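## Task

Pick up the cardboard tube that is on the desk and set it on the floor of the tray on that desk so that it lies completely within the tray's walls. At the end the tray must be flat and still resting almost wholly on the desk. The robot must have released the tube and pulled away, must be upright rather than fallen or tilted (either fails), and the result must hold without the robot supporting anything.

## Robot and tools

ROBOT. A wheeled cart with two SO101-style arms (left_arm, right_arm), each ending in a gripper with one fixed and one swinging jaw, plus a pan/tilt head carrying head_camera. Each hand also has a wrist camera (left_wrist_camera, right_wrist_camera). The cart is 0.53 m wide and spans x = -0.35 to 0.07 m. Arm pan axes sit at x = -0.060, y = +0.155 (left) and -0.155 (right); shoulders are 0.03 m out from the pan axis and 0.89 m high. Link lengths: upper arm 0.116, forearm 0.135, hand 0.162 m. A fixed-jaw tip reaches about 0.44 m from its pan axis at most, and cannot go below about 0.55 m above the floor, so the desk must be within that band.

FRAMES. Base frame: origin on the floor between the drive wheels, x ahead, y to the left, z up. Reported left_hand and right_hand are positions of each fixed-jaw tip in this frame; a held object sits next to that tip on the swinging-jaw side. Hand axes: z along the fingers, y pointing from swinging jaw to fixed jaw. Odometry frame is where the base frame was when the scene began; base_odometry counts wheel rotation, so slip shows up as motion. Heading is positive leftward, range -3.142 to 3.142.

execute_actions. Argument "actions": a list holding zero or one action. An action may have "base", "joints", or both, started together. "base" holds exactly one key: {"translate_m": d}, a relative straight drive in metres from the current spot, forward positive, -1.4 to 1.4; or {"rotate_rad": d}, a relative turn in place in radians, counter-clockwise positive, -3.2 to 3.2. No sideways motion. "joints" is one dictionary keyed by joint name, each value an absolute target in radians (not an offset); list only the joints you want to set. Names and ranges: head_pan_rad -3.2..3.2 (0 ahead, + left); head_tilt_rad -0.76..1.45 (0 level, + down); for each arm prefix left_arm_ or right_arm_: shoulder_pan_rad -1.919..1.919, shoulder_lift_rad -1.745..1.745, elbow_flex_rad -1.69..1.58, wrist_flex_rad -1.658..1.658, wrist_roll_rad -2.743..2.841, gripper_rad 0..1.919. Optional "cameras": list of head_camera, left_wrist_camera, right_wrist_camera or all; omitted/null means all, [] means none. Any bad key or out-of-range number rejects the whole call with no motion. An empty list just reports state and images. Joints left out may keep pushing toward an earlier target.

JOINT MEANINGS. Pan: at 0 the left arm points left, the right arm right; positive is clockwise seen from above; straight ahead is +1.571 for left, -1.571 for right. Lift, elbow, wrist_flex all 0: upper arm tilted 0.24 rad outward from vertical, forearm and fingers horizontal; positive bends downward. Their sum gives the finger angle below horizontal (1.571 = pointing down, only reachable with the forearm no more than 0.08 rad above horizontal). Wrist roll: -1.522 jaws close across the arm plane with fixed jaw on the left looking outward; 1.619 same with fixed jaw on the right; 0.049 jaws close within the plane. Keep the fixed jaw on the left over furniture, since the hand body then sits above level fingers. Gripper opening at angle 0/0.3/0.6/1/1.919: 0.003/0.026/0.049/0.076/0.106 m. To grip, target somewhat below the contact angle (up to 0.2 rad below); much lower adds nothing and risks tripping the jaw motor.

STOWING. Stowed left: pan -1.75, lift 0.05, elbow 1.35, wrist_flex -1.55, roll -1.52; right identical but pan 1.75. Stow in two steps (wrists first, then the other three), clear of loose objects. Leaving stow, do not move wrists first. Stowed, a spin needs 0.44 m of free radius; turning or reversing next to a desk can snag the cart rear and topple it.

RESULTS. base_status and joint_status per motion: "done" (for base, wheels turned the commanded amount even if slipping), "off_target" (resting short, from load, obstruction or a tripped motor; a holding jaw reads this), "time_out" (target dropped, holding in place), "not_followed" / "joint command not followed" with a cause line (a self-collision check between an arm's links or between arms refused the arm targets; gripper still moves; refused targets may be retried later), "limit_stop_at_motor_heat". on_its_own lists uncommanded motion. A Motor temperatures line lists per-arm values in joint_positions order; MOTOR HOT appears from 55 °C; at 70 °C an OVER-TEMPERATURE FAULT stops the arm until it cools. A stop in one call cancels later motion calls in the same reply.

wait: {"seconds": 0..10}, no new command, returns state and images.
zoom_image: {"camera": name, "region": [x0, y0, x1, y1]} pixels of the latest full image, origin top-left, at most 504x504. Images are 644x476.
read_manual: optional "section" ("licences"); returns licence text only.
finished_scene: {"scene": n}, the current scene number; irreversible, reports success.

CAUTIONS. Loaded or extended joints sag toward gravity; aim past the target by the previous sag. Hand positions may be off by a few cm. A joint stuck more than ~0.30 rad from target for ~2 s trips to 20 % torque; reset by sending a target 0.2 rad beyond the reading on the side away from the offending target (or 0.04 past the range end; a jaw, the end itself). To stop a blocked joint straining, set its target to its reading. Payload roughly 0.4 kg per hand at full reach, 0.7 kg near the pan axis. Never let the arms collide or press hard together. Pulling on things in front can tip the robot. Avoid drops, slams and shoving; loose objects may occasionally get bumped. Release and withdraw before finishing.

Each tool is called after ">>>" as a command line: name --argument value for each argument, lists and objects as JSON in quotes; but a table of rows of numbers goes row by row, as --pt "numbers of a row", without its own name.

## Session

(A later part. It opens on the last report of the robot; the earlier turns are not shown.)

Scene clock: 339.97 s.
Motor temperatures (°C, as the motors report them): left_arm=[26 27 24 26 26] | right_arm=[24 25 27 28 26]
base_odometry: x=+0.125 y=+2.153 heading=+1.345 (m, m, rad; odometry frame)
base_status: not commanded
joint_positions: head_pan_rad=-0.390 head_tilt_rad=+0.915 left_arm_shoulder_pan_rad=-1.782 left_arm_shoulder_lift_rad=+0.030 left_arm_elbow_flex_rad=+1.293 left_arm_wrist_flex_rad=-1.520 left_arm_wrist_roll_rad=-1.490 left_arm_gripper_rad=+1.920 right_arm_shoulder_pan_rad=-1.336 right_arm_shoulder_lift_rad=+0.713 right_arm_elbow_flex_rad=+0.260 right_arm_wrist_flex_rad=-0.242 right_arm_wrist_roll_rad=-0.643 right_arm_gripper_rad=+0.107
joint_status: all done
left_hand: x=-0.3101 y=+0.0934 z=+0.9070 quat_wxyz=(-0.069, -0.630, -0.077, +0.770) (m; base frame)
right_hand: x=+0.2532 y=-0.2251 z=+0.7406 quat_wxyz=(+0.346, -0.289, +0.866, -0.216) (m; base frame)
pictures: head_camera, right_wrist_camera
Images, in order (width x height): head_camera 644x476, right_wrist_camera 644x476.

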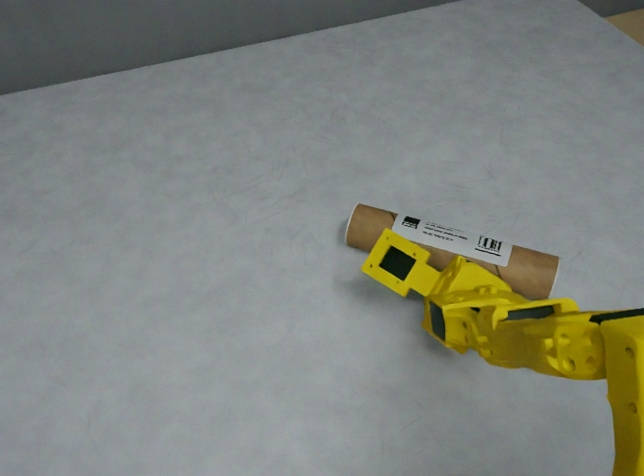

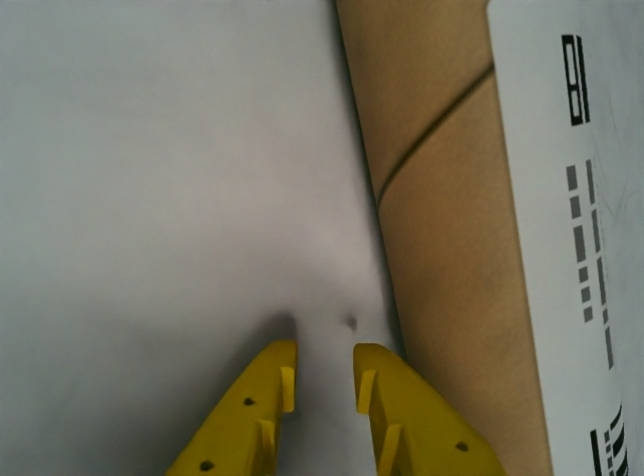

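>>> execute_actions --actions '[{"joints":{"right_arm_shoulder_pan_rad":-1.307,"right_arm_shoulder_lift_rad":0.82,"right_arm_elbow_flex_rad":-0.84,"right_arm_wrist_flex_rad":1.21,"right_arm_wrist_roll_rad":-0.35,"right_arm_gripper_rad":0.75}}]' --cameras '["head_camera","right_wrist_camera"]'

Scene clock: 351.10 s.
Motor temperatures (°C, as the motors report them): left_arm=[26 27 24 26 26] | right_arm=[24 25 27 28 26]
base_odometry: x=+0.125 y=+2.153 heading=+1.345 (m, m, rad; odometry frame)
base_status: not commanded
joint_positions: head_pan_rad=-0.390 head_tilt_rad=+0.915 left_arm_shoulder_pan_rad=-1.782 left_arm_shoulder_lift_rad=+0.030 left_arm_elbow_flex_rad=+1.293 left_arm_wrist_flex_rad=-1.520 left_arm_wrist_roll_rad=-1.490 left_arm_gripper_rad=+1.920 right_arm_shoulder_pan_rad=-1.314 right_arm_shoulder_lift_rad=+0.844 right_arm_elbow_flex_rad=-0.803 right_arm_wrist_flex_rad=+1.201 right_arm_wrist_roll_rad=-0.357 right_arm_gripper_rad=+0.743
joint_status: all done
left_hand: x=-0.3101 y=+0.0934 z=+0.9070 quat_wxyz=(-0.069, -0.630, -0.077, +0.770) (m; base frame)
right_hand: x=+0.2434 y=-0.2317 z=+0.7932 quat_wxyz=(+0.124, -0.433, +0.887, -0.107) (m; base frame)
pictures: head_camera, right_wrist_camera
Images, in order (width x height): head_camera 644x476, right_wrist_camera 644x476.

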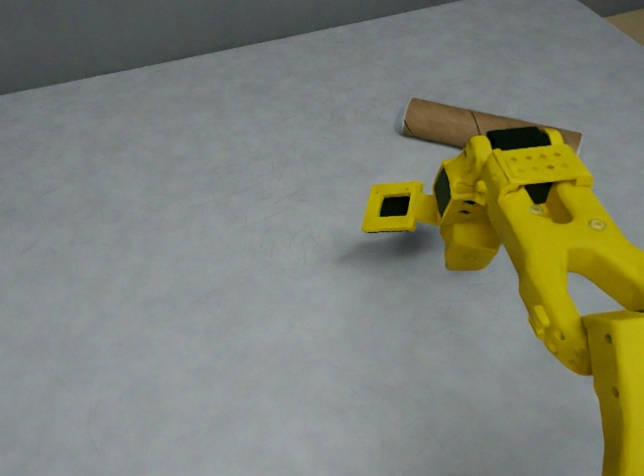

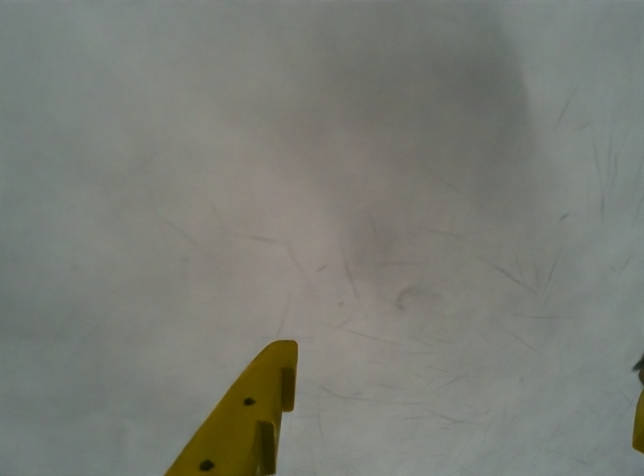

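>>> execute_actions --actions '[{"joints":{"right_arm_shoulder_lift_rad":0.3,"right_arm_elbow_flex_rad":0.3,"right_arm_wrist_flex_rad":0.5,"right_arm_shoulder_pan_rad":-0.6,"head_tilt_rad":0.75,"head_pan_rad":-0.3}}]' --cameras '["head_camera"]'

Scene clock: 381.23 s.
Motor temperatures (°C, as the motors report them): left_arm=[26 27 24 26 26] | right_arm=[24 25 27 28 26]
base_odometry: x=+0.125 y=+2.153 heading=+1.345 (m, m, rad; odometry frame)
base_status: not commanded
joint_positions: head_pan_rad=-0.310 head_tilt_rad=+0.764 left_arm_shoulder_pan_rad=-1.782 left_arm_shoulder_lift_rad=+0.030 left_arm_elbow_flex_rad=+1.293 left_arm_wrist_flex_rad=-1.520 left_arm_wrist_roll_rad=-1.490 left_arm_gripper_rad=+1.920 right_arm_shoulder_pan_rad=-0.607 right_arm_shoulder_lift_rad=+0.346 right_arm_elbow_flex_rad=+0.301 right_arm_wrist_flex_rad=+0.514 right_arm_wrist_roll_rad=-0.357 right_arm_gripper_rad=+0.743
joint_status: all done
left_hand: x=-0.3101 y=+0.0934 z=+0.9070 quat_wxyz=(-0.069, -0.630, -0.077, +0.770) (m; base frame)
right_hand: x=+0.0923 y=-0.3693 z=+0.7631 quat_wxyz=(+0.099, -0.098, +0.974, -0.178) (m; base frame)
pictures: head_camera
Images, in order (width x height): head_camera 644x476.

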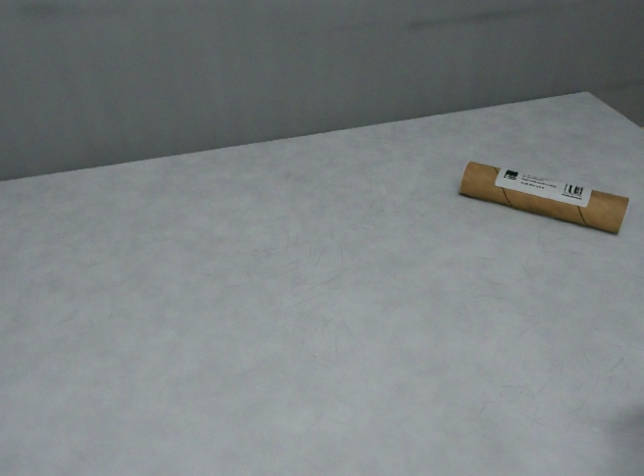

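>>> wait --seconds 10

Scene clock: 394.83 s.
Motor temperatures (°C, as the motors report them): left_arm=[26 27 24 26 26] | right_arm=[24 25 27 28 26]
base_odometry: x=+0.125 y=+2.153 heading=+1.345 (m, m, rad; odometry frame)
base_status: not commanded
joint_positions: head_pan_rad=-0.310 head_tilt_rad=+0.764 left_arm_shoulder_pan_rad=-1.782 left_arm_shoulder_lift_rad=+0.030 left_arm_elbow_flex_rad=+1.293 left_arm_wrist_flex_rad=-1.520 left_arm_wrist_roll_rad=-1.490 left_arm_gripper_rad=+1.920 right_arm_shoulder_pan_rad=-0.607 right_arm_shoulder_lift_rad=+0.346 right_arm_elbow_flex_rad=+0.301 right_arm_wrist_flex_rad=+0.514 right_arm_wrist_roll_rad=-0.357 right_arm_gripper_rad=+0.743
joint_status: all done
left_hand: x=-0.3101 y=+0.0934 z=+0.9070 quat_wxyz=(-0.069, -0.630, -0.077, +0.770) (m; base frame)
right_hand: x=+0.0923 y=-0.3693 z=+0.7631 quat_wxyz=(+0.099, -0.098, +0.974, -0.178) (m; base frame)
wait: 10.00 s; at rest from the start
pictures: head_camera, left_wrist_camera, right_wrist_camera
Images, in order (width x height): head_camera 644x476, left_wrist_camera 644x476, right_wrist_camera 644x476.

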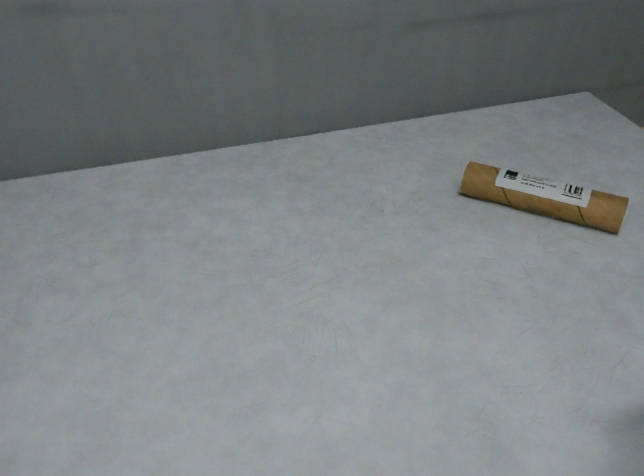

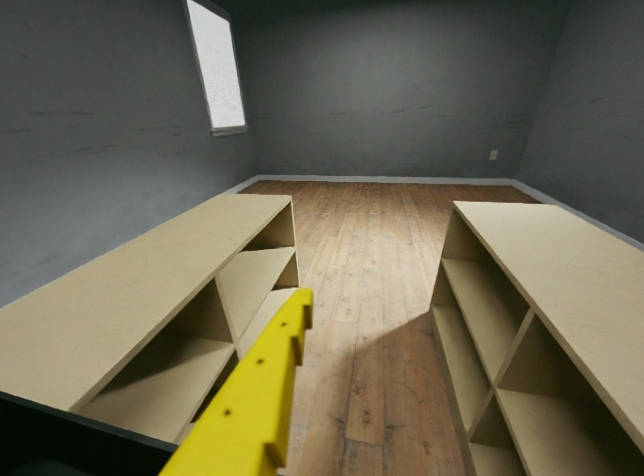

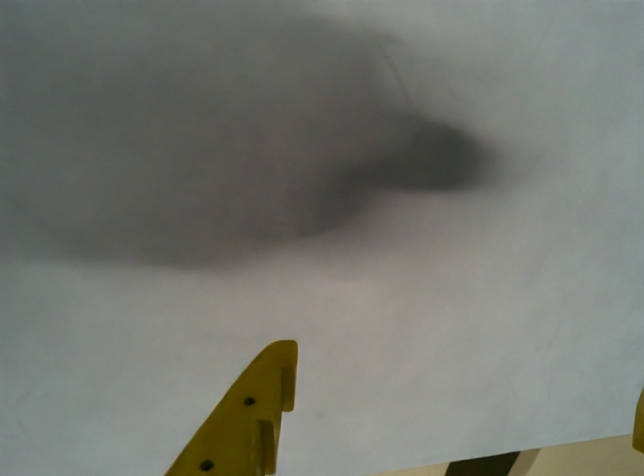

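>>> execute_actions --actions '[{"joints":{"head_tilt_rad":0.8,"head_pan_rad":0.5}}]' --cameras '["head_camera"]'

Scene clock: 399.73 s.
Motor temperatures (°C, as the motors report them): left_arm=[26 27 24 26 26] | right_arm=[24 25 27 28 26]
base_odometry: x=+0.125 y=+2.153 heading=+1.345 (m, m, rad; odometry frame)
base_status: not commanded
joint_positions: head_pan_rad=+0.490 head_tilt_rad=+0.795 left_arm_shoulder_pan_rad=-1.782 left_arm_shoulder_lift_rad=+0.030 left_arm_elbow_flex_rad=+1.293 left_arm_wrist_flex_rad=-1.520 left_arm_wrist_roll_rad=-1.490 left_arm_gripper_rad=+1.920 right_arm_shoulder_pan_rad=-0.607 right_arm_shoulder_lift_rad=+0.346 right_arm_elbow_flex_rad=+0.301 right_arm_wrist_flex_rad=+0.514 right_arm_wrist_roll_rad=-0.357 right_arm_gripper_rad=+0.743
joint_status: all done
left_hand: x=-0.3101 y=+0.0934 z=+0.9070 quat_wxyz=(-0.069, -0.630, -0.077, +0.770) (m; base frame)
right_hand: x=+0.0923 y=-0.3693 z=+0.7631 quat_wxyz=(+0.099, -0.098, +0.974, -0.178) (m; base frame)
pictures: head_camera
Images, in order (width x height): head_camera 644x476.

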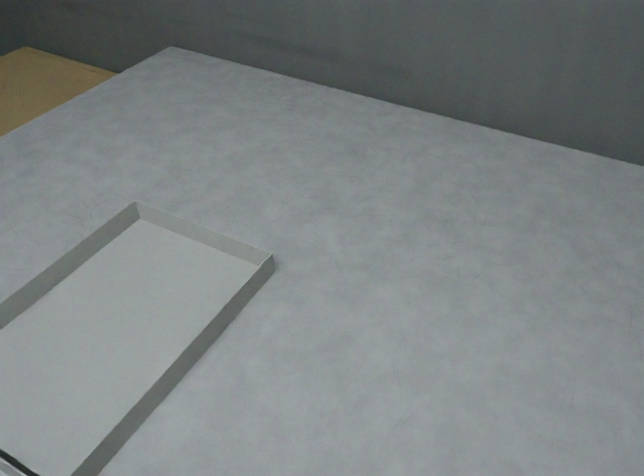

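>>> execute_actions --actions '[{"joints":{"left_arm_shoulder_pan_rad":1.336}}]' --cameras '["head_camera"]'

Scene clock: 414.63 s.
Motor temperatures (°C, as the motors report them): left_arm=[26 27 24 26 26] | right_arm=[24 25 27 29 26]
base_odometry: x=+0.125 y=+2.153 heading=+1.345 (m, m, rad; odometry frame)
base_status: not commanded
joint_positions: head_pan_rad=+0.490 head_tilt_rad=+0.795 left_arm_shoulder_pan_rad=+1.327 left_arm_shoulder_lift_rad=+0.030 left_arm_elbow_flex_rad=+1.293 left_arm_wrist_flex_rad=-1.520 left_arm_wrist_roll_rad=-1.490 left_arm_gripper_rad=+1.920 right_arm_shoulder_pan_rad=-0.607 right_arm_shoulder_lift_rad=+0.346 right_arm_elbow_flex_rad=+0.301 right_arm_wrist_flex_rad=+0.514 right_arm_wrist_roll_rad=-0.357 right_arm_gripper_rad=+0.743
joint_status: all done
left_hand: x=+0.1880 y=+0.2246 z=+0.9070 quat_wxyz=(+0.769, -0.087, +0.628, +0.082) (m; base frame)
right_hand: x=+0.0923 y=-0.3693 z=+0.7631 quat_wxyz=(+0.099, -0.098, +0.974, -0.178) (m; base frame)
pictures: head_camera
Images, in order (width x height): head_camera 644x476.

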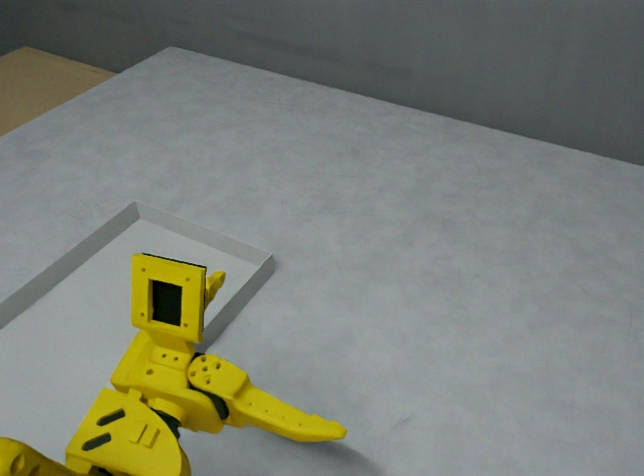

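>>> execute_actions --actions '[{"joints":{"left_arm_shoulder_lift_rad":0.20,"left_arm_elbow_flex_rad":0.10,"left_arm_wrist_flex_rad":1.06,"left_arm_wrist_roll_rad":-1.522,"left_arm_gripper_rad":0.6}}]' --cameras '["head_camera","left_wrist_camera"]'

Scene clock: 418.37 s.
Motor temperatures (°C, as the motors report them): left_arm=[26 27 24 26 26] | right_arm=[24 25 27 29 26]
base_odometry: x=+0.125 y=+2.153 heading=+1.345 (m, m, rad; odometry frame)
base_status: not commanded
joint_positions: head_pan_rad=+0.490 head_tilt_rad=+0.795 left_arm_shoulder_pan_rad=+1.327 left_arm_shoulder_lift_rad=+0.216 left_arm_elbow_flex_rad=+0.138 left_arm_wrist_flex_rad=+1.053 left_arm_wrist_roll_rad=-1.513 left_arm_gripper_rad=+0.612 right_arm_shoulder_pan_rad=-0.607 right_arm_shoulder_lift_rad=+0.346 right_arm_elbow_flex_rad=+0.301 right_arm_wrist_flex_rad=+0.514 right_arm_wrist_roll_rad=-0.357 right_arm_gripper_rad=+0.743
joint_status: all done
left_hand: x=+0.1674 y=+0.2195 z=+0.7977 quat_wxyz=(+0.082, -0.126, +0.989, +0.010) (m; base frame)
right_hand: x=+0.0923 y=-0.3693 z=+0.7631 quat_wxyz=(+0.099, -0.098, +0.974, -0.178) (m; base frame)
pictures: head_camera, left_wrist_camera
Images, in order (width x height): head_camera 644x476, left_wrist_camera 644x476.

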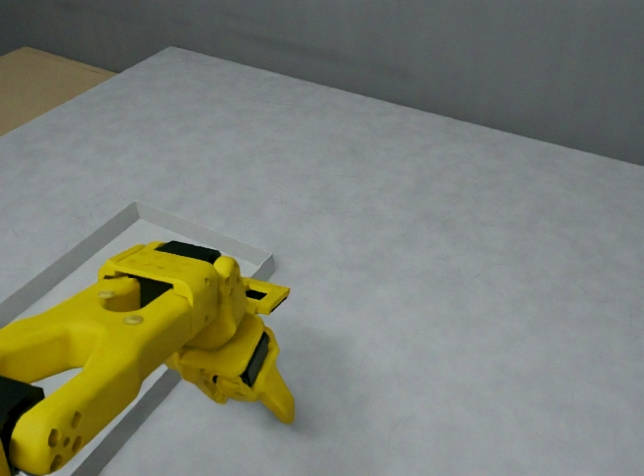

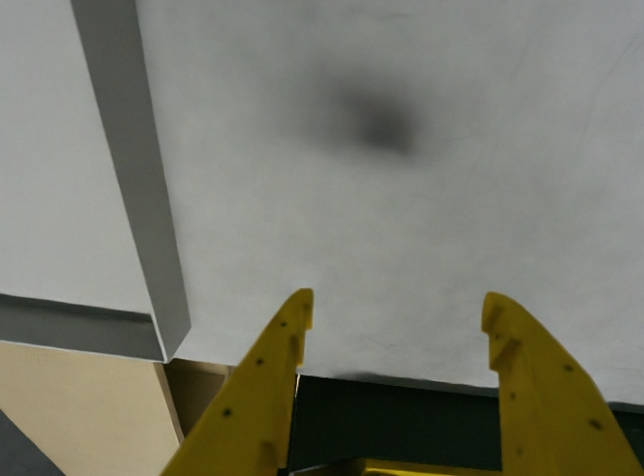

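>>> execute_actions --actions '[{"joints":{"left_arm_shoulder_pan_rad":1.132,"left_arm_shoulder_lift_rad":0.71,"left_arm_elbow_flex_rad":-0.75,"left_arm_wrist_flex_rad":1.39,"left_arm_wrist_roll_rad":-1.97}}]' --cameras '["head_camera","left_wrist_camera"]'

Scene clock: 427.70 s.
Motor temperatures (°C, as the motors report them): left_arm=[26 27 24 26 26] | right_arm=[24 25 27 29 26]
base_odometry: x=+0.125 y=+2.153 heading=+1.345 (m, m, rad; odometry frame)
base_status: not commanded
joint_positions: head_pan_rad=+0.490 head_tilt_rad=+0.795 left_arm_shoulder_pan_rad=+1.141 left_arm_shoulder_lift_rad=+0.730 left_arm_elbow_flex_rad=-0.710 left_arm_wrist_flex_rad=+1.382 left_arm_wrist_roll_rad=-1.961 left_arm_gripper_rad=+0.612 right_arm_shoulder_pan_rad=-0.607 right_arm_shoulder_lift_rad=+0.346 right_arm_elbow_flex_rad=+0.301 right_arm_wrist_flex_rad=+0.514 right_arm_wrist_roll_rad=-0.357 right_arm_gripper_rad=+0.743
joint_status: all done
left_hand: x=+0.2020 y=+0.2827 z=+0.8041 quat_wxyz=(+0.077, +0.005, +0.996, +0.036) (m; base frame)
right_hand: x=+0.0923 y=-0.3693 z=+0.7631 quat_wxyz=(+0.099, -0.098, +0.974, -0.178) (m; base frame)
pictures: head_camera, left_wrist_camera
Images, in order (width x height): head_camera 644x476, left_wrist_camera 644x476.

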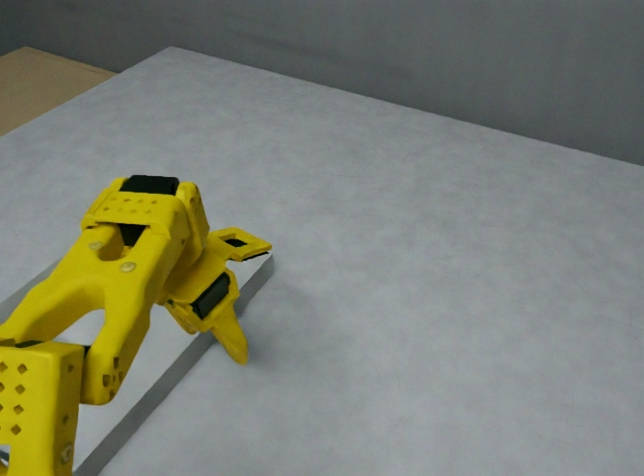

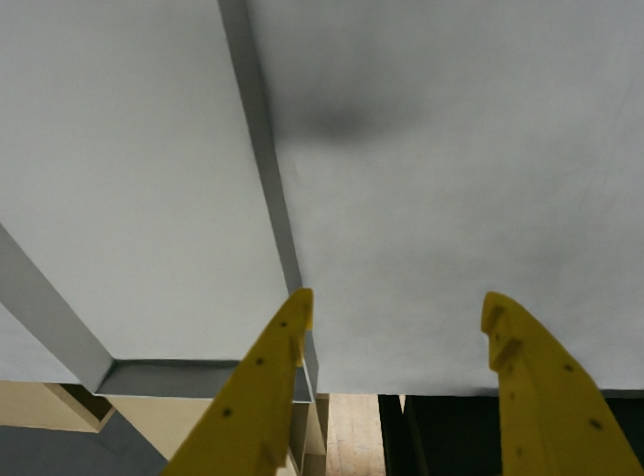

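>>> execute_actions --actions '[{"joints":{"left_arm_shoulder_pan_rad":1.087}}]' --cameras '[]'

>>> execute_actions --actions '[{"joints":{"left_arm_shoulder_lift_rad":0.81,"left_arm_elbow_flex_rad":-0.56,"left_arm_wrist_flex_rad":1.09}}]' --cameras '["head_camera","left_wrist_camera"]'

Scene clock: 432.27 s.
Motor temperatures (°C, as the motors report them): left_arm=[26 27 24 26 26] | right_arm=[24 25 27 29 26]
base_odometry: x=+0.125 y=+2.153 heading=+1.345 (m, m, rad; odometry frame)
base_status: not commanded
joint_positions: head_pan_rad=+0.490 head_tilt_rad=+0.795 left_arm_shoulder_pan_rad=+1.095 left_arm_shoulder_lift_rad=+0.730 left_arm_elbow_flex_rad=-0.710 left_arm_wrist_flex_rad=+1.382 left_arm_wrist_roll_rad=-1.961 left_arm_gripper_rad=+0.612 right_arm_shoulder_pan_rad=-0.607 right_arm_shoulder_lift_rad=+0.346 right_arm_elbow_flex_rad=+0.301 right_arm_wrist_flex_rad=+0.514 right_arm_wrist_roll_rad=-0.357 right_arm_gripper_rad=+0.743
joint_status: all done
left_hand: x=+0.1959 y=+0.2946 z=+0.8041 quat_wxyz=(+0.076, -0.018, +0.996, +0.037) (m; base frame)
right_hand: x=+0.0923 y=-0.3693 z=+0.7631 quat_wxyz=(+0.099, -0.098, +0.974, -0.178) (m; base frame)
pictures: none
No camera images: the call's "cameras" was empty. Leave "cameras" out to get every camera's image.

Scene clock: 433.23 s.
Motor temperatures (°C, as the motors report them): left_arm=[26 27 24 26 26] | right_arm=[24 25 27 29 26]
base_odometry: x=+0.125 y=+2.153 heading=+1.345 (m, m, rad; odometry frame)
base_status: not commanded
joint_positions: head_pan_rad=+0.490 head_tilt_rad=+0.795 left_arm_shoulder_pan_rad=+1.095 left_arm_shoulder_lift_rad=+0.831 left_arm_elbow_flex_rad=-0.557 left_arm_wrist_flex_rad=+1.100 left_arm_wrist_roll_rad=-1.961 left_arm_gripper_rad=+0.612 right_arm_shoulder_pan_rad=-0.607 right_arm_shoulder_lift_rad=+0.346 right_arm_elbow_flex_rad=+0.301 right_arm_wrist_flex_rad=+0.514 right_arm_wrist_roll_rad=-0.357 right_arm_gripper_rad=+0.743
joint_status: all done
left_hand: x=+0.2019 y=+0.2977 z=+0.7609 quat_wxyz=(+0.088, -0.018, +0.995, +0.043) (m; base frame)
right_hand: x=+0.0923 y=-0.3693 z=+0.7631 quat_wxyz=(+0.099, -0.098, +0.974, -0.178) (m; base frame)
pictures: head_camera, left_wrist_camera
Images, in order (width x height): head_camera 644x476, left_wrist_camera 644x476.

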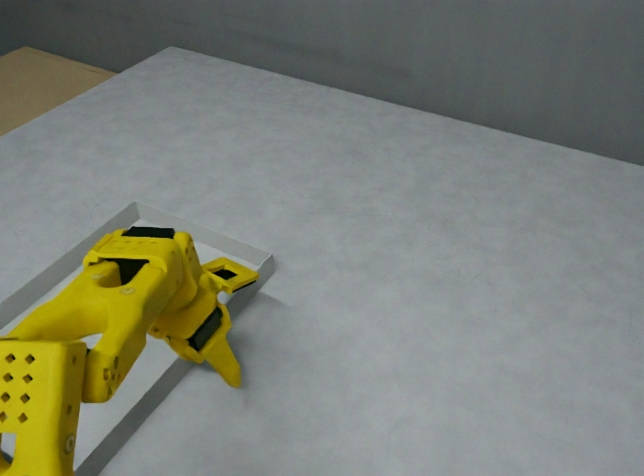

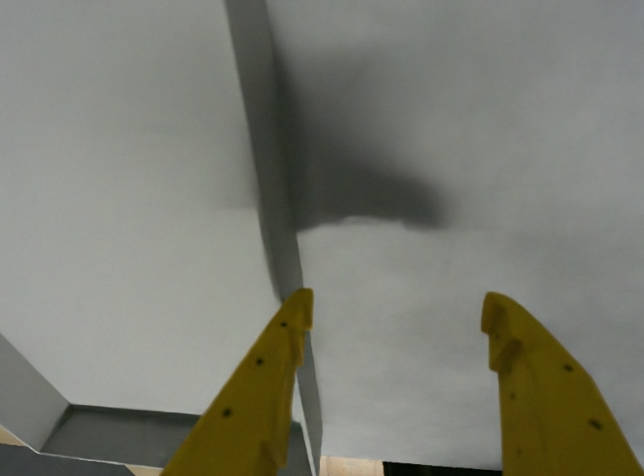

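>>> execute_actions --actions '[{"joints":{"left_arm_shoulder_pan_rad":1.05,"left_arm_shoulder_lift_rad":0.86}}]' --cameras '["left_wrist_camera"]'

Scene clock: 435.27 s.
Motor temperatures (°C, as the motors report them): left_arm=[26 27 24 26 26] | right_arm=[24 25 27 29 26]
base_odometry: x=+0.125 y=+2.153 heading=+1.345 (m, m, rad; odometry frame)
base_status: not commanded
joint_positions: head_pan_rad=+0.490 head_tilt_rad=+0.795 left_arm_shoulder_pan_rad=+1.066 left_arm_shoulder_lift_rad=+0.879 left_arm_elbow_flex_rad=-0.557 left_arm_wrist_flex_rad=+1.100 left_arm_wrist_roll_rad=-1.961 left_arm_gripper_rad=+0.612 right_arm_shoulder_pan_rad=-0.607 right_arm_shoulder_lift_rad=+0.346 right_arm_elbow_flex_rad=+0.301 right_arm_wrist_flex_rad=+0.514 right_arm_wrist_roll_rad=-0.357 right_arm_gripper_rad=+0.743
joint_status: all done
left_hand: x=+0.1918 y=+0.3021 z=+0.7483 quat_wxyz=(+0.066, -0.033, +0.997, +0.034) (m; base frame)
right_hand: x=+0.0923 y=-0.3693 z=+0.7631 quat_wxyz=(+0.099, -0.098, +0.974, -0.178) (m; base frame)
pictures: left_wrist_camera
Images, in order (width x height): left_wrist_camera 644x476.

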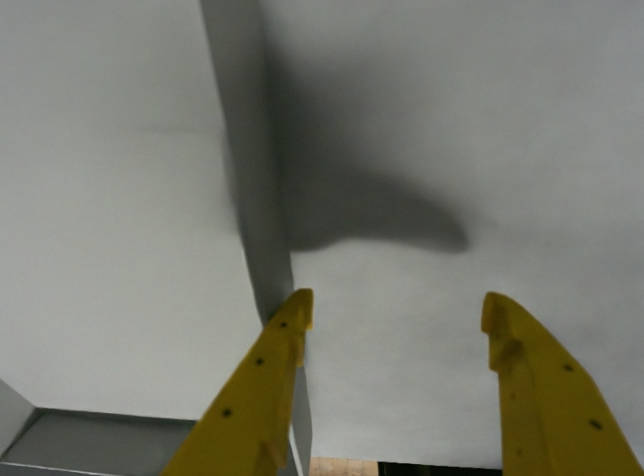

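>>> execute_actions --actions '[{"joints":{"left_arm_shoulder_lift_rad":0.76}}]' --cameras '[]'

>>> execute_actions --actions '[{"joints":{"left_arm_shoulder_pan_rad":0.98}}]' --cameras '[]'

>>> execute_actions --actions '[{"joints":{"left_arm_shoulder_lift_rad":0.86}}]' --cameras '["head_camera","left_wrist_camera"]'

Scene clock: 439.37 s.
Motor temperatures (°C, as the motors report them): left_arm=[26 27 24 26 26] | right_arm=[24 25 27 29 26]
base_odometry: x=+0.125 y=+2.153 heading=+1.345 (m, m, rad; odometry frame)
base_status: not commanded
joint_positions: head_pan_rad=+0.490 head_tilt_rad=+0.795 left_arm_shoulder_pan_rad=+1.059 left_arm_shoulder_lift_rad=+0.813 left_arm_elbow_flex_rad=-0.557 left_arm_wrist_flex_rad=+1.100 left_arm_wrist_roll_rad=-1.961 left_arm_gripper_rad=+0.612 right_arm_shoulder_pan_rad=-0.607 right_arm_shoulder_lift_rad=+0.346 right_arm_elbow_flex_rad=+0.301 right_arm_wrist_flex_rad=+0.514 right_arm_wrist_roll_rad=-0.357 right_arm_gripper_rad=+0.743
joint_status: all done
left_hand: x=+0.1985 y=+0.3085 z=+0.7658 quat_wxyz=(+0.095, -0.036, +0.994, +0.049) (m; base frame)
right_hand: x=+0.0923 y=-0.3693 z=+0.7631 quat_wxyz=(+0.099, -0.098, +0.974, -0.178) (m; base frame)
pictures: none
No camera images: the call's "cameras" was empty. Leave "cameras" out to get every camera's image.

Scene clock: 440.03 s.
Motor temperatures (°C, as the motors report them): left_arm=[26 27 24 26 26] | right_arm=[24 25 27 29 26]
base_odometry: x=+0.125 y=+2.153 heading=+1.345 (m, m, rad; odometry frame)
base_status: not commanded
joint_positions: head_pan_rad=+0.490 head_tilt_rad=+0.795 left_arm_shoulder_pan_rad=+0.988 left_arm_shoulder_lift_rad=+0.813 left_arm_elbow_flex_rad=-0.557 left_arm_wrist_flex_rad=+1.100 left_arm_wrist_roll_rad=-1.961 left_arm_gripper_rad=+0.612 right_arm_shoulder_pan_rad=-0.607 right_arm_shoulder_lift_rad=+0.346 right_arm_elbow_flex_rad=+0.301 right_arm_wrist_flex_rad=+0.514 right_arm_wrist_roll_rad=-0.357 right_arm_gripper_rad=+0.743
joint_status: all done
left_hand: x=+0.1871 y=+0.3263 z=+0.7658 quat_wxyz=(+0.094, -0.071, +0.992, +0.052) (m; base frame)
right_hand: x=+0.0923 y=-0.3693 z=+0.7631 quat_wxyz=(+0.099, -0.098, +0.974, -0.178) (m; base frame)
pictures: none
No camera images: the call's "cameras" was empty. Leave "cameras" out to get every camera's image.

Scene clock: 440.73 s.
Motor temperatures (°C, as the motors report them): left_arm=[26 27 24 26 26] | right_arm=[24 25 27 29 26]
base_odometry: x=+0.125 y=+2.153 heading=+1.345 (m, m, rad; odometry frame)
base_status: not commanded
joint_positions: head_pan_rad=+0.490 head_tilt_rad=+0.795 left_arm_shoulder_pan_rad=+0.988 left_arm_shoulder_lift_rad=+0.880 left_arm_elbow_flex_rad=-0.557 left_arm_wrist_flex_rad=+1.100 left_arm_wrist_roll_rad=-1.961 left_arm_gripper_rad=+0.612 right_arm_shoulder_pan_rad=-0.607 right_arm_shoulder_lift_rad=+0.346 right_arm_elbow_flex_rad=+0.301 right_arm_wrist_flex_rad=+0.514 right_arm_wrist_roll_rad=-0.357 right_arm_gripper_rad=+0.743
joint_status: all done
left_hand: x=+0.1793 y=+0.3212 z=+0.7479 quat_wxyz=(+0.064, -0.072, +0.995, +0.036) (m; base frame)
right_hand: x=+0.0923 y=-0.3693 z=+0.7631 quat_wxyz=(+0.099, -0.098, +0.974, -0.178) (m; base frame)
pictures: head_camera, left_wrist_camera
Images, in order (width x height): head_camera 644x476, left_wrist_camera 644x476.

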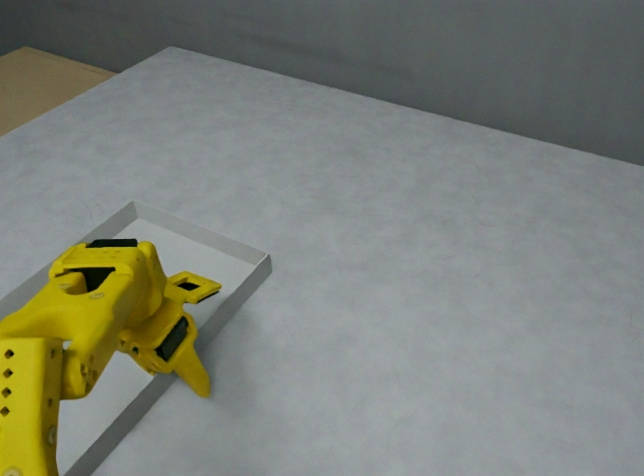

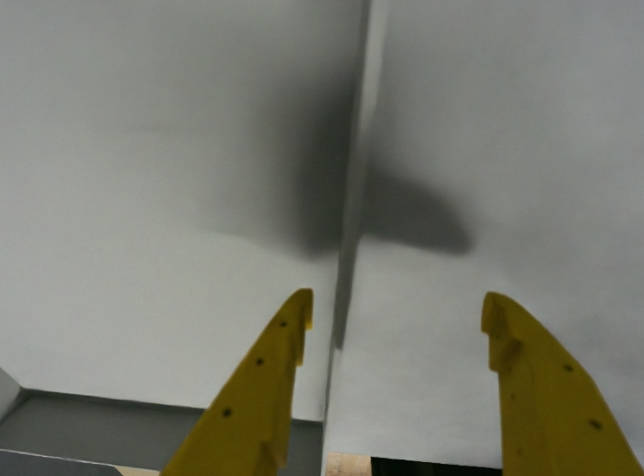

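Wall is between the jaws now. Close.

>>> execute_actions --actions '[{"joints":{"left_arm_gripper_rad":0.0}}]' --cameras '["left_wrist_camera"]'

Scene clock: 443.67 s.
Motor temperatures (°C, as the motors report them): left_arm=[26 27 24 26 26] | right_arm=[24 25 27 29 26]
base_odometry: x=+0.125 y=+2.153 heading=+1.345 (m, m, rad; odometry frame)
base_status: not commanded
joint_positions: head_pan_rad=+0.490 head_tilt_rad=+0.795 left_arm_shoulder_pan_rad=+0.988 left_arm_shoulder_lift_rad=+0.883 left_arm_elbow_flex_rad=-0.557 left_arm_wrist_flex_rad=+1.100 left_arm_wrist_roll_rad=-1.961 left_arm_gripper_rad=+0.016 right_arm_shoulder_pan_rad=-0.607 right_arm_shoulder_lift_rad=+0.346 right_arm_elbow_flex_rad=+0.301 right_arm_wrist_flex_rad=+0.514 right_arm_wrist_roll_rad=-0.357 right_arm_gripper_rad=+0.743
joint_status: all done
left_hand: x=+0.1790 y=+0.3210 z=+0.7471 quat_wxyz=(+0.063, -0.072, +0.995, +0.035) (m; base frame)
right_hand: x=+0.0923 y=-0.3693 z=+0.7631 quat_wxyz=(+0.099, -0.098, +0.974, -0.178) (m; base frame)
pictures: left_wrist_camera
Images, in order (width x height): left_wrist_camera 644x476.

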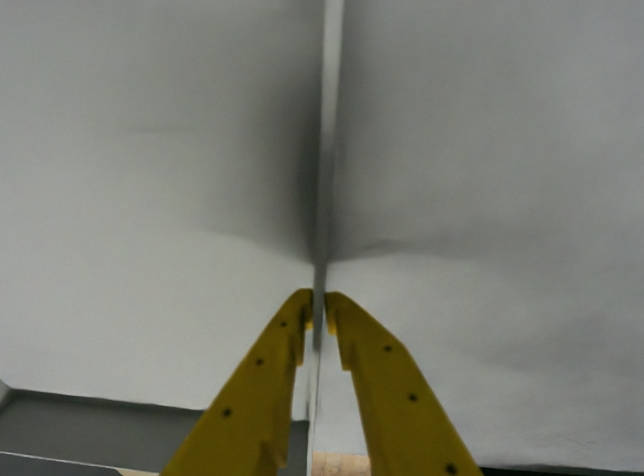

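>>> execute_actions --actions '[{"joints":{"left_arm_shoulder_pan_rad":1.45,"left_arm_wrist_roll_rad":-1.50,"head_pan_rad":0.2}}]' --cameras '["head_camera"]'

Scene clock: 452.43 s.
Motor temperatures (°C, as the motors report them): left_arm=[26 27 24 26 26] | right_arm=[24 25 27 29 26]
base_odometry: x=+0.125 y=+2.153 heading=+1.345 (m, m, rad; odometry frame)
base_status: not commanded
joint_positions: head_pan_rad=+0.210 head_tilt_rad=+0.795 left_arm_shoulder_pan_rad=+1.438 left_arm_shoulder_lift_rad=+0.883 left_arm_elbow_flex_rad=-0.557 left_arm_wrist_flex_rad=+1.099 left_arm_wrist_roll_rad=-1.510 left_arm_gripper_rad=+0.012 right_arm_shoulder_pan_rad=-0.607 right_arm_shoulder_lift_rad=+0.346 right_arm_elbow_flex_rad=+0.301 right_arm_wrist_flex_rad=+0.514 right_arm_wrist_roll_rad=-0.357 right_arm_gripper_rad=+0.743
joint_status: all done
left_hand: x=+0.2241 y=+0.2009 z=+0.7466 quat_wxyz=(+0.073, -0.072, +0.995, +0.004) (m; base frame)
right_hand: x=+0.0923 y=-0.3693 z=+0.7631 quat_wxyz=(+0.099, -0.098, +0.974, -0.178) (m; base frame)
pictures: head_camera
Images, in order (width x height): head_camera 644x476.

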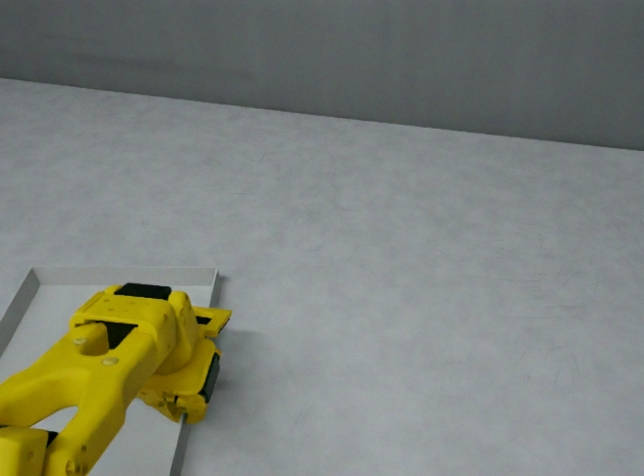

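The tray follows. Continue dragging.

>>> execute_actions --actions '[{"joints":{"left_arm_shoulder_pan_rad":1.90,"left_arm_wrist_roll_rad":-1.05,"head_pan_rad":0.0}}]' --cameras '["head_camera"]'

Scene clock: 454.80 s.
Motor temperatures (°C, as the motors report them): left_arm=[26 27 24 26 26] | right_arm=[24 25 27 29 26]
base_odometry: x=+0.125 y=+2.153 heading=+1.345 (m, m, rad; odometry frame)
base_status: not commanded
joint_positions: head_pan_rad=+0.010 head_tilt_rad=+0.795 left_arm_shoulder_pan_rad=+1.875 left_arm_shoulder_lift_rad=+0.883 left_arm_elbow_flex_rad=-0.557 left_arm_wrist_flex_rad=+1.099 left_arm_wrist_roll_rad=-1.059 left_arm_gripper_rad=+0.012 right_arm_shoulder_pan_rad=-0.607 right_arm_shoulder_lift_rad=+0.346 right_arm_elbow_flex_rad=+0.301 right_arm_wrist_flex_rad=+0.514 right_arm_wrist_roll_rad=-0.357 right_arm_gripper_rad=+0.743
joint_status: left_arm_shoulder_pan_rad off_target (ended at +1.875, target +1.900); the others done
joint sent to its limit — the command would take left_arm_shoulder_pan_rad past its upper limit, so that joint was sent only as far as its limit.
left_hand: x=+0.2133 y=+0.0764 z=+0.7461 quat_wxyz=(+0.068, -0.079, +0.994, -0.027) (m; base frame)
right_hand: x=+0.0923 y=-0.3693 z=+0.7631 quat_wxyz=(+0.099, -0.098, +0.974, -0.178) (m; base frame)
pictures: head_camera
Images, in order (width x height): head_camera 644x476.

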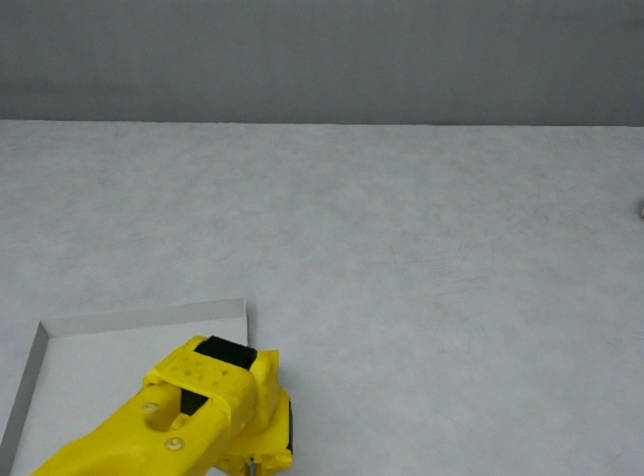

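>>> execute_actions --actions '[{"joints":{"left_arm_gripper_rad":0.6,"left_arm_shoulder_pan_rad":1.875}}]' --cameras '[]'

>>> execute_actions --actions '[{"joints":{"left_arm_shoulder_lift_rad":0.4}}]' --cameras '[]'

>>> execute_actions --actions '[{"joints":{"left_arm_shoulder_pan_rad":0.9}}]' --cameras '["head_camera"]'

Scene clock: 459.73 s.
Motor temperatures (°C, as the motors report them): left_arm=[26 27 24 26 26] | right_arm=[24 25 27 29 26]
base_odometry: x=+0.125 y=+2.153 heading=+1.345 (m, m, rad; odometry frame)
base_status: not commanded
joint_positions: head_pan_rad=+0.010 head_tilt_rad=+0.795 left_arm_shoulder_pan_rad=+1.875 left_arm_shoulder_lift_rad=+0.883 left_arm_elbow_flex_rad=-0.557 left_arm_wrist_flex_rad=+1.099 left_arm_wrist_roll_rad=-1.059 left_arm_gripper_rad=+0.586 right_arm_shoulder_pan_rad=-0.607 right_arm_shoulder_lift_rad=+0.346 right_arm_elbow_flex_rad=+0.301 right_arm_wrist_flex_rad=+0.514 right_arm_wrist_roll_rad=-0.357 right_arm_gripper_rad=+0.743
joint_status: all done
left_hand: x=+0.2133 y=+0.0764 z=+0.7461 quat_wxyz=(+0.068, -0.079, +0.994, -0.027) (m; base frame)
right_hand: x=+0.0923 y=-0.3693 z=+0.7631 quat_wxyz=(+0.099, -0.098, +0.974, -0.178) (m; base frame)
pictures: none
No camera images: the call's "cameras" was empty. Leave "cameras" out to get every camera's image.

Scene clock: 460.80 s.
Motor temperatures (°C, as the motors report them): left_arm=[26 27 24 26 26] | right_arm=[24 25 27 29 26]
base_odometry: x=+0.125 y=+2.153 heading=+1.345 (m, m, rad; odometry frame)
base_status: not commanded
joint_positions: head_pan_rad=+0.010 head_tilt_rad=+0.795 left_arm_shoulder_pan_rad=+1.875 left_arm_shoulder_lift_rad=+0.451 left_arm_elbow_flex_rad=-0.556 left_arm_wrist_flex_rad=+1.099 left_arm_wrist_roll_rad=-1.059 left_arm_gripper_rad=+0.587 right_arm_shoulder_pan_rad=-0.607 right_arm_shoulder_lift_rad=+0.346 right_arm_elbow_flex_rad=+0.301 right_arm_wrist_flex_rad=+0.514 right_arm_wrist_roll_rad=-0.357 right_arm_gripper_rad=+0.743
joint_status: all done
left_hand: x=+0.2499 y=+0.0649 z=+0.8659 quat_wxyz=(+0.264, -0.076, +0.956, -0.106) (m; base frame)
right_hand: x=+0.0923 y=-0.3693 z=+0.7631 quat_wxyz=(+0.099, -0.098, +0.974, -0.178) (m; base frame)
pictures: none
No camera images: the call's "cameras" was empty. Leave "cameras" out to get every camera's image.

Scene clock: 462.23 s.
Motor temperatures (°C, as the motors report them): left_arm=[26 27 24 26 26] | right_arm=[24 25 27 29 26]
base_odometry: x=+0.125 y=+2.153 heading=+1.345 (m, m, rad; odometry frame)
base_status: not commanded
joint_positions: head_pan_rad=+0.010 head_tilt_rad=+0.795 left_arm_shoulder_pan_rad=+0.908 left_arm_shoulder_lift_rad=+0.451 left_arm_elbow_flex_rad=-0.556 left_arm_wrist_flex_rad=+1.099 left_arm_wrist_roll_rad=-1.059 left_arm_gripper_rad=+0.588 right_arm_shoulder_pan_rad=-0.607 right_arm_shoulder_lift_rad=+0.346 right_arm_elbow_flex_rad=+0.301 right_arm_wrist_flex_rad=+0.514 right_arm_wrist_roll_rad=-0.357 right_arm_gripper_rad=+0.743
joint_status: all done
left_hand: x=+0.1903 y=+0.3588 z=+0.8659 quat_wxyz=(+0.283, -0.512, +0.811, +0.028) (m; base frame)
right_hand: x=+0.0923 y=-0.3693 z=+0.7631 quat_wxyz=(+0.099, -0.098, +0.974, -0.178) (m; base frame)
pictures: head_camera
Images, in order (width x height): head_camera 644x476.

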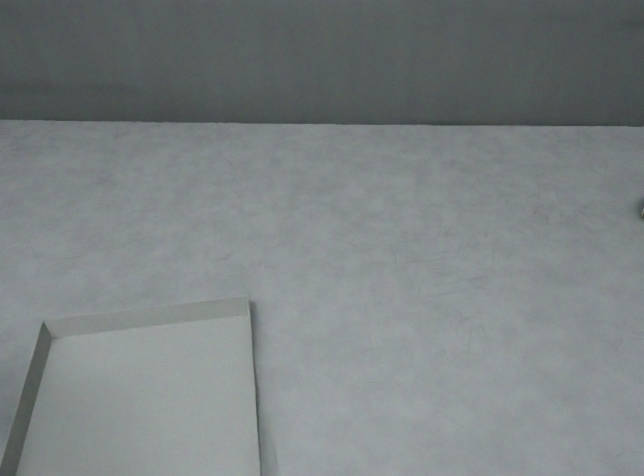

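>>> execute_actions --actions '[{"joints":{"left_arm_shoulder_pan_rad":1.30,"left_arm_shoulder_lift_rad":0.49,"left_arm_elbow_flex_rad":-0.39,"left_arm_wrist_flex_rad":1.25,"left_arm_wrist_roll_rad":-1.80,"head_pan_rad":0.3}}]' --cameras '["head_camera","left_wrist_camera"]'

Scene clock: 472.93 s.
Motor temperatures (°C, as the motors report them): left_arm=[26 27 24 26 26] | right_arm=[24 25 27 29 26]
base_odometry: x=+0.125 y=+2.153 heading=+1.345 (m, m, rad; odometry frame)
base_status: not commanded
joint_positions: head_pan_rad=+0.290 head_tilt_rad=+0.795 left_arm_shoulder_pan_rad=+1.292 left_arm_shoulder_lift_rad=+0.509 left_arm_elbow_flex_rad=-0.387 left_arm_wrist_flex_rad=+1.243 left_arm_wrist_roll_rad=-1.791 left_arm_gripper_rad=+0.588 right_arm_shoulder_pan_rad=-0.607 right_arm_shoulder_lift_rad=+0.346 right_arm_elbow_flex_rad=+0.301 right_arm_wrist_flex_rad=+0.514 right_arm_wrist_roll_rad=-0.357 right_arm_gripper_rad=+0.743
joint_status: all done
left_hand: x=+0.2060 y=+0.2390 z=+0.8106 quat_wxyz=(+0.099, -0.005, +0.995, +0.028) (m; base frame)
right_hand: x=+0.0923 y=-0.3693 z=+0.7631 quat_wxyz=(+0.099, -0.098, +0.974, -0.178) (m; base frame)
pictures: head_camera, left_wrist_camera
Images, in order (width x height): head_camera 644x476, left_wrist_camera 644x476.

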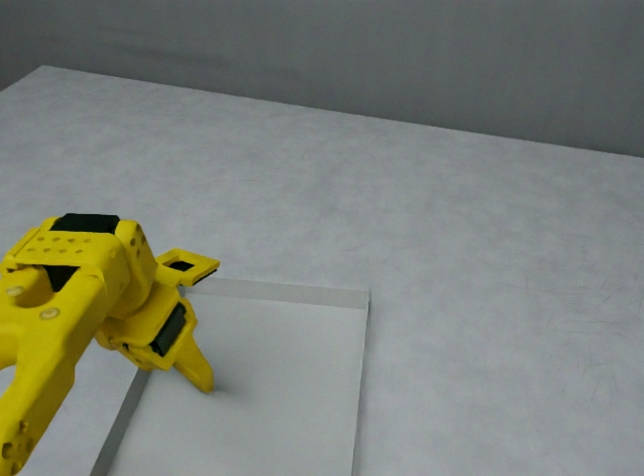

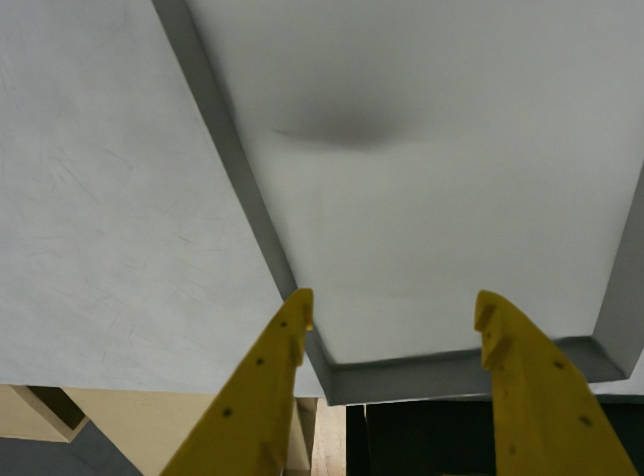

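>>> execute_actions --actions '[{"joints":{"left_arm_shoulder_pan_rad":1.22,"left_arm_wrist_roll_rad":-1.51}}]' --cameras '["left_wrist_camera"]'

Scene clock: 480.43 s.
Motor temperatures (°C, as the motors report them): left_arm=[26 27 24 26 26] | right_arm=[24 25 27 29 26]
base_odometry: x=+0.125 y=+2.153 heading=+1.345 (m, m, rad; odometry frame)
base_status: not commanded
joint_positions: head_pan_rad=+0.290 head_tilt_rad=+0.795 left_arm_shoulder_pan_rad=+1.229 left_arm_shoulder_lift_rad=+0.509 left_arm_elbow_flex_rad=-0.387 left_arm_wrist_flex_rad=+1.243 left_arm_wrist_roll_rad=-1.519 left_arm_gripper_rad=+0.588 right_arm_shoulder_pan_rad=-0.607 right_arm_shoulder_lift_rad=+0.346 right_arm_elbow_flex_rad=+0.301 right_arm_wrist_flex_rad=+0.514 right_arm_wrist_roll_rad=-0.357 right_arm_gripper_rad=+0.743
joint_status: all done
left_hand: x=+0.1982 y=+0.2551 z=+0.8102 quat_wxyz=(+0.101, -0.171, +0.980, +0.017) (m; base frame)
right_hand: x=+0.0923 y=-0.3693 z=+0.7631 quat_wxyz=(+0.099, -0.098, +0.974, -0.178) (m; base frame)
pictures: left_wrist_camera
Images, in order (width x height): left_wrist_camera 644x476.

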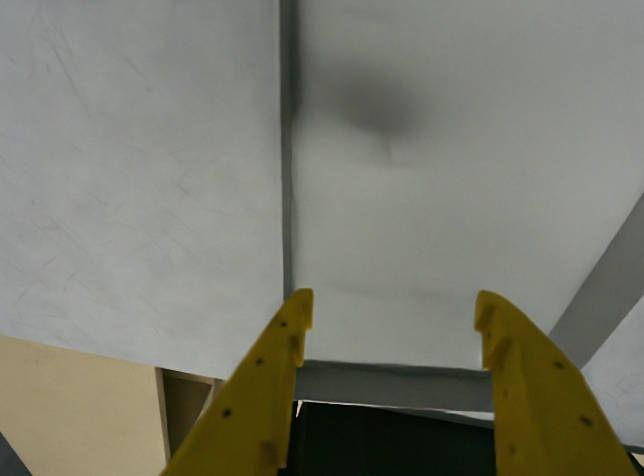

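>>> execute_actions --actions '[{"joints":{"left_arm_shoulder_pan_rad":1.13}}]' --cameras '[]'

>>> execute_actions --actions '[{"joints":{"left_arm_shoulder_lift_rad":0.64,"left_arm_elbow_flex_rad":-0.24,"left_arm_wrist_flex_rad":0.955}}]' --cameras '["left_wrist_camera"]'

Scene clock: 484.33 s.
Motor temperatures (°C, as the motors report them): left_arm=[26 27 24 26 26] | right_arm=[24 25 27 29 26]
base_odometry: x=+0.125 y=+2.153 heading=+1.345 (m, m, rad; odometry frame)
base_status: not commanded
joint_positions: head_pan_rad=+0.290 head_tilt_rad=+0.795 left_arm_shoulder_pan_rad=+1.138 left_arm_shoulder_lift_rad=+0.509 left_arm_elbow_flex_rad=-0.387 left_arm_wrist_flex_rad=+1.243 left_arm_wrist_roll_rad=-1.519 left_arm_gripper_rad=+0.588 right_arm_shoulder_pan_rad=-0.607 right_arm_shoulder_lift_rad=+0.346 right_arm_elbow_flex_rad=+0.301 right_arm_wrist_flex_rad=+0.514 right_arm_wrist_roll_rad=-0.357 right_arm_gripper_rad=+0.743
joint_status: all done
left_hand: x=+0.1881 y=+0.2780 z=+0.8102 quat_wxyz=(+0.100, -0.215, +0.971, +0.022) (m; base frame)
right_hand: x=+0.0923 y=-0.3693 z=+0.7631 quat_wxyz=(+0.099, -0.098, +0.974, -0.178) (m; base frame)
pictures: none
No camera images: the call's "cameras" was empty. Leave "cameras" out to get every camera's image.

Scene clock: 485.30 s.
Motor temperatures (°C, as the motors report them): left_arm=[26 27 24 26 26] | right_arm=[24 25 27 29 26]
base_odometry: x=+0.125 y=+2.153 heading=+1.345 (m, m, rad; odometry frame)
base_status: not commanded
joint_positions: head_pan_rad=+0.290 head_tilt_rad=+0.795 left_arm_shoulder_pan_rad=+1.137 left_arm_shoulder_lift_rad=+0.658 left_arm_elbow_flex_rad=-0.238 left_arm_wrist_flex_rad=+0.965 left_arm_wrist_roll_rad=-1.519 left_arm_gripper_rad=+0.588 right_arm_shoulder_pan_rad=-0.607 right_arm_shoulder_lift_rad=+0.346 right_arm_elbow_flex_rad=+0.301 right_arm_wrist_flex_rad=+0.514 right_arm_wrist_roll_rad=-0.357 right_arm_gripper_rad=+0.743
joint_status: all done
left_hand: x=+0.1873 y=+0.2781 z=+0.7579 quat_wxyz=(+0.091, -0.216, +0.972, +0.020) (m; base frame)
right_hand: x=+0.0923 y=-0.3693 z=+0.7631 quat_wxyz=(+0.099, -0.098, +0.974, -0.178) (m; base frame)
pictures: left_wrist_camera
Images, in order (width x height): left_wrist_camera 644x476.

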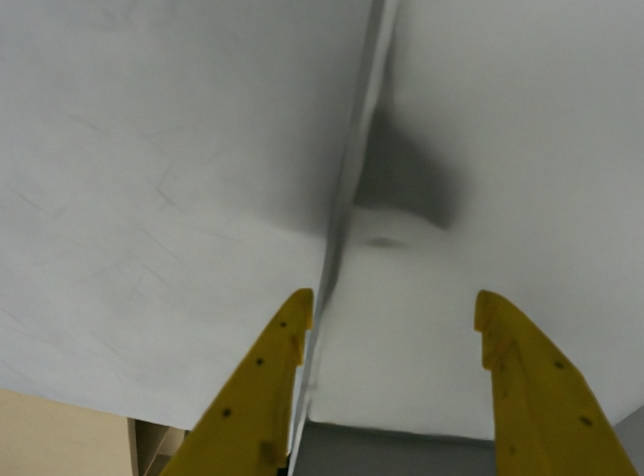

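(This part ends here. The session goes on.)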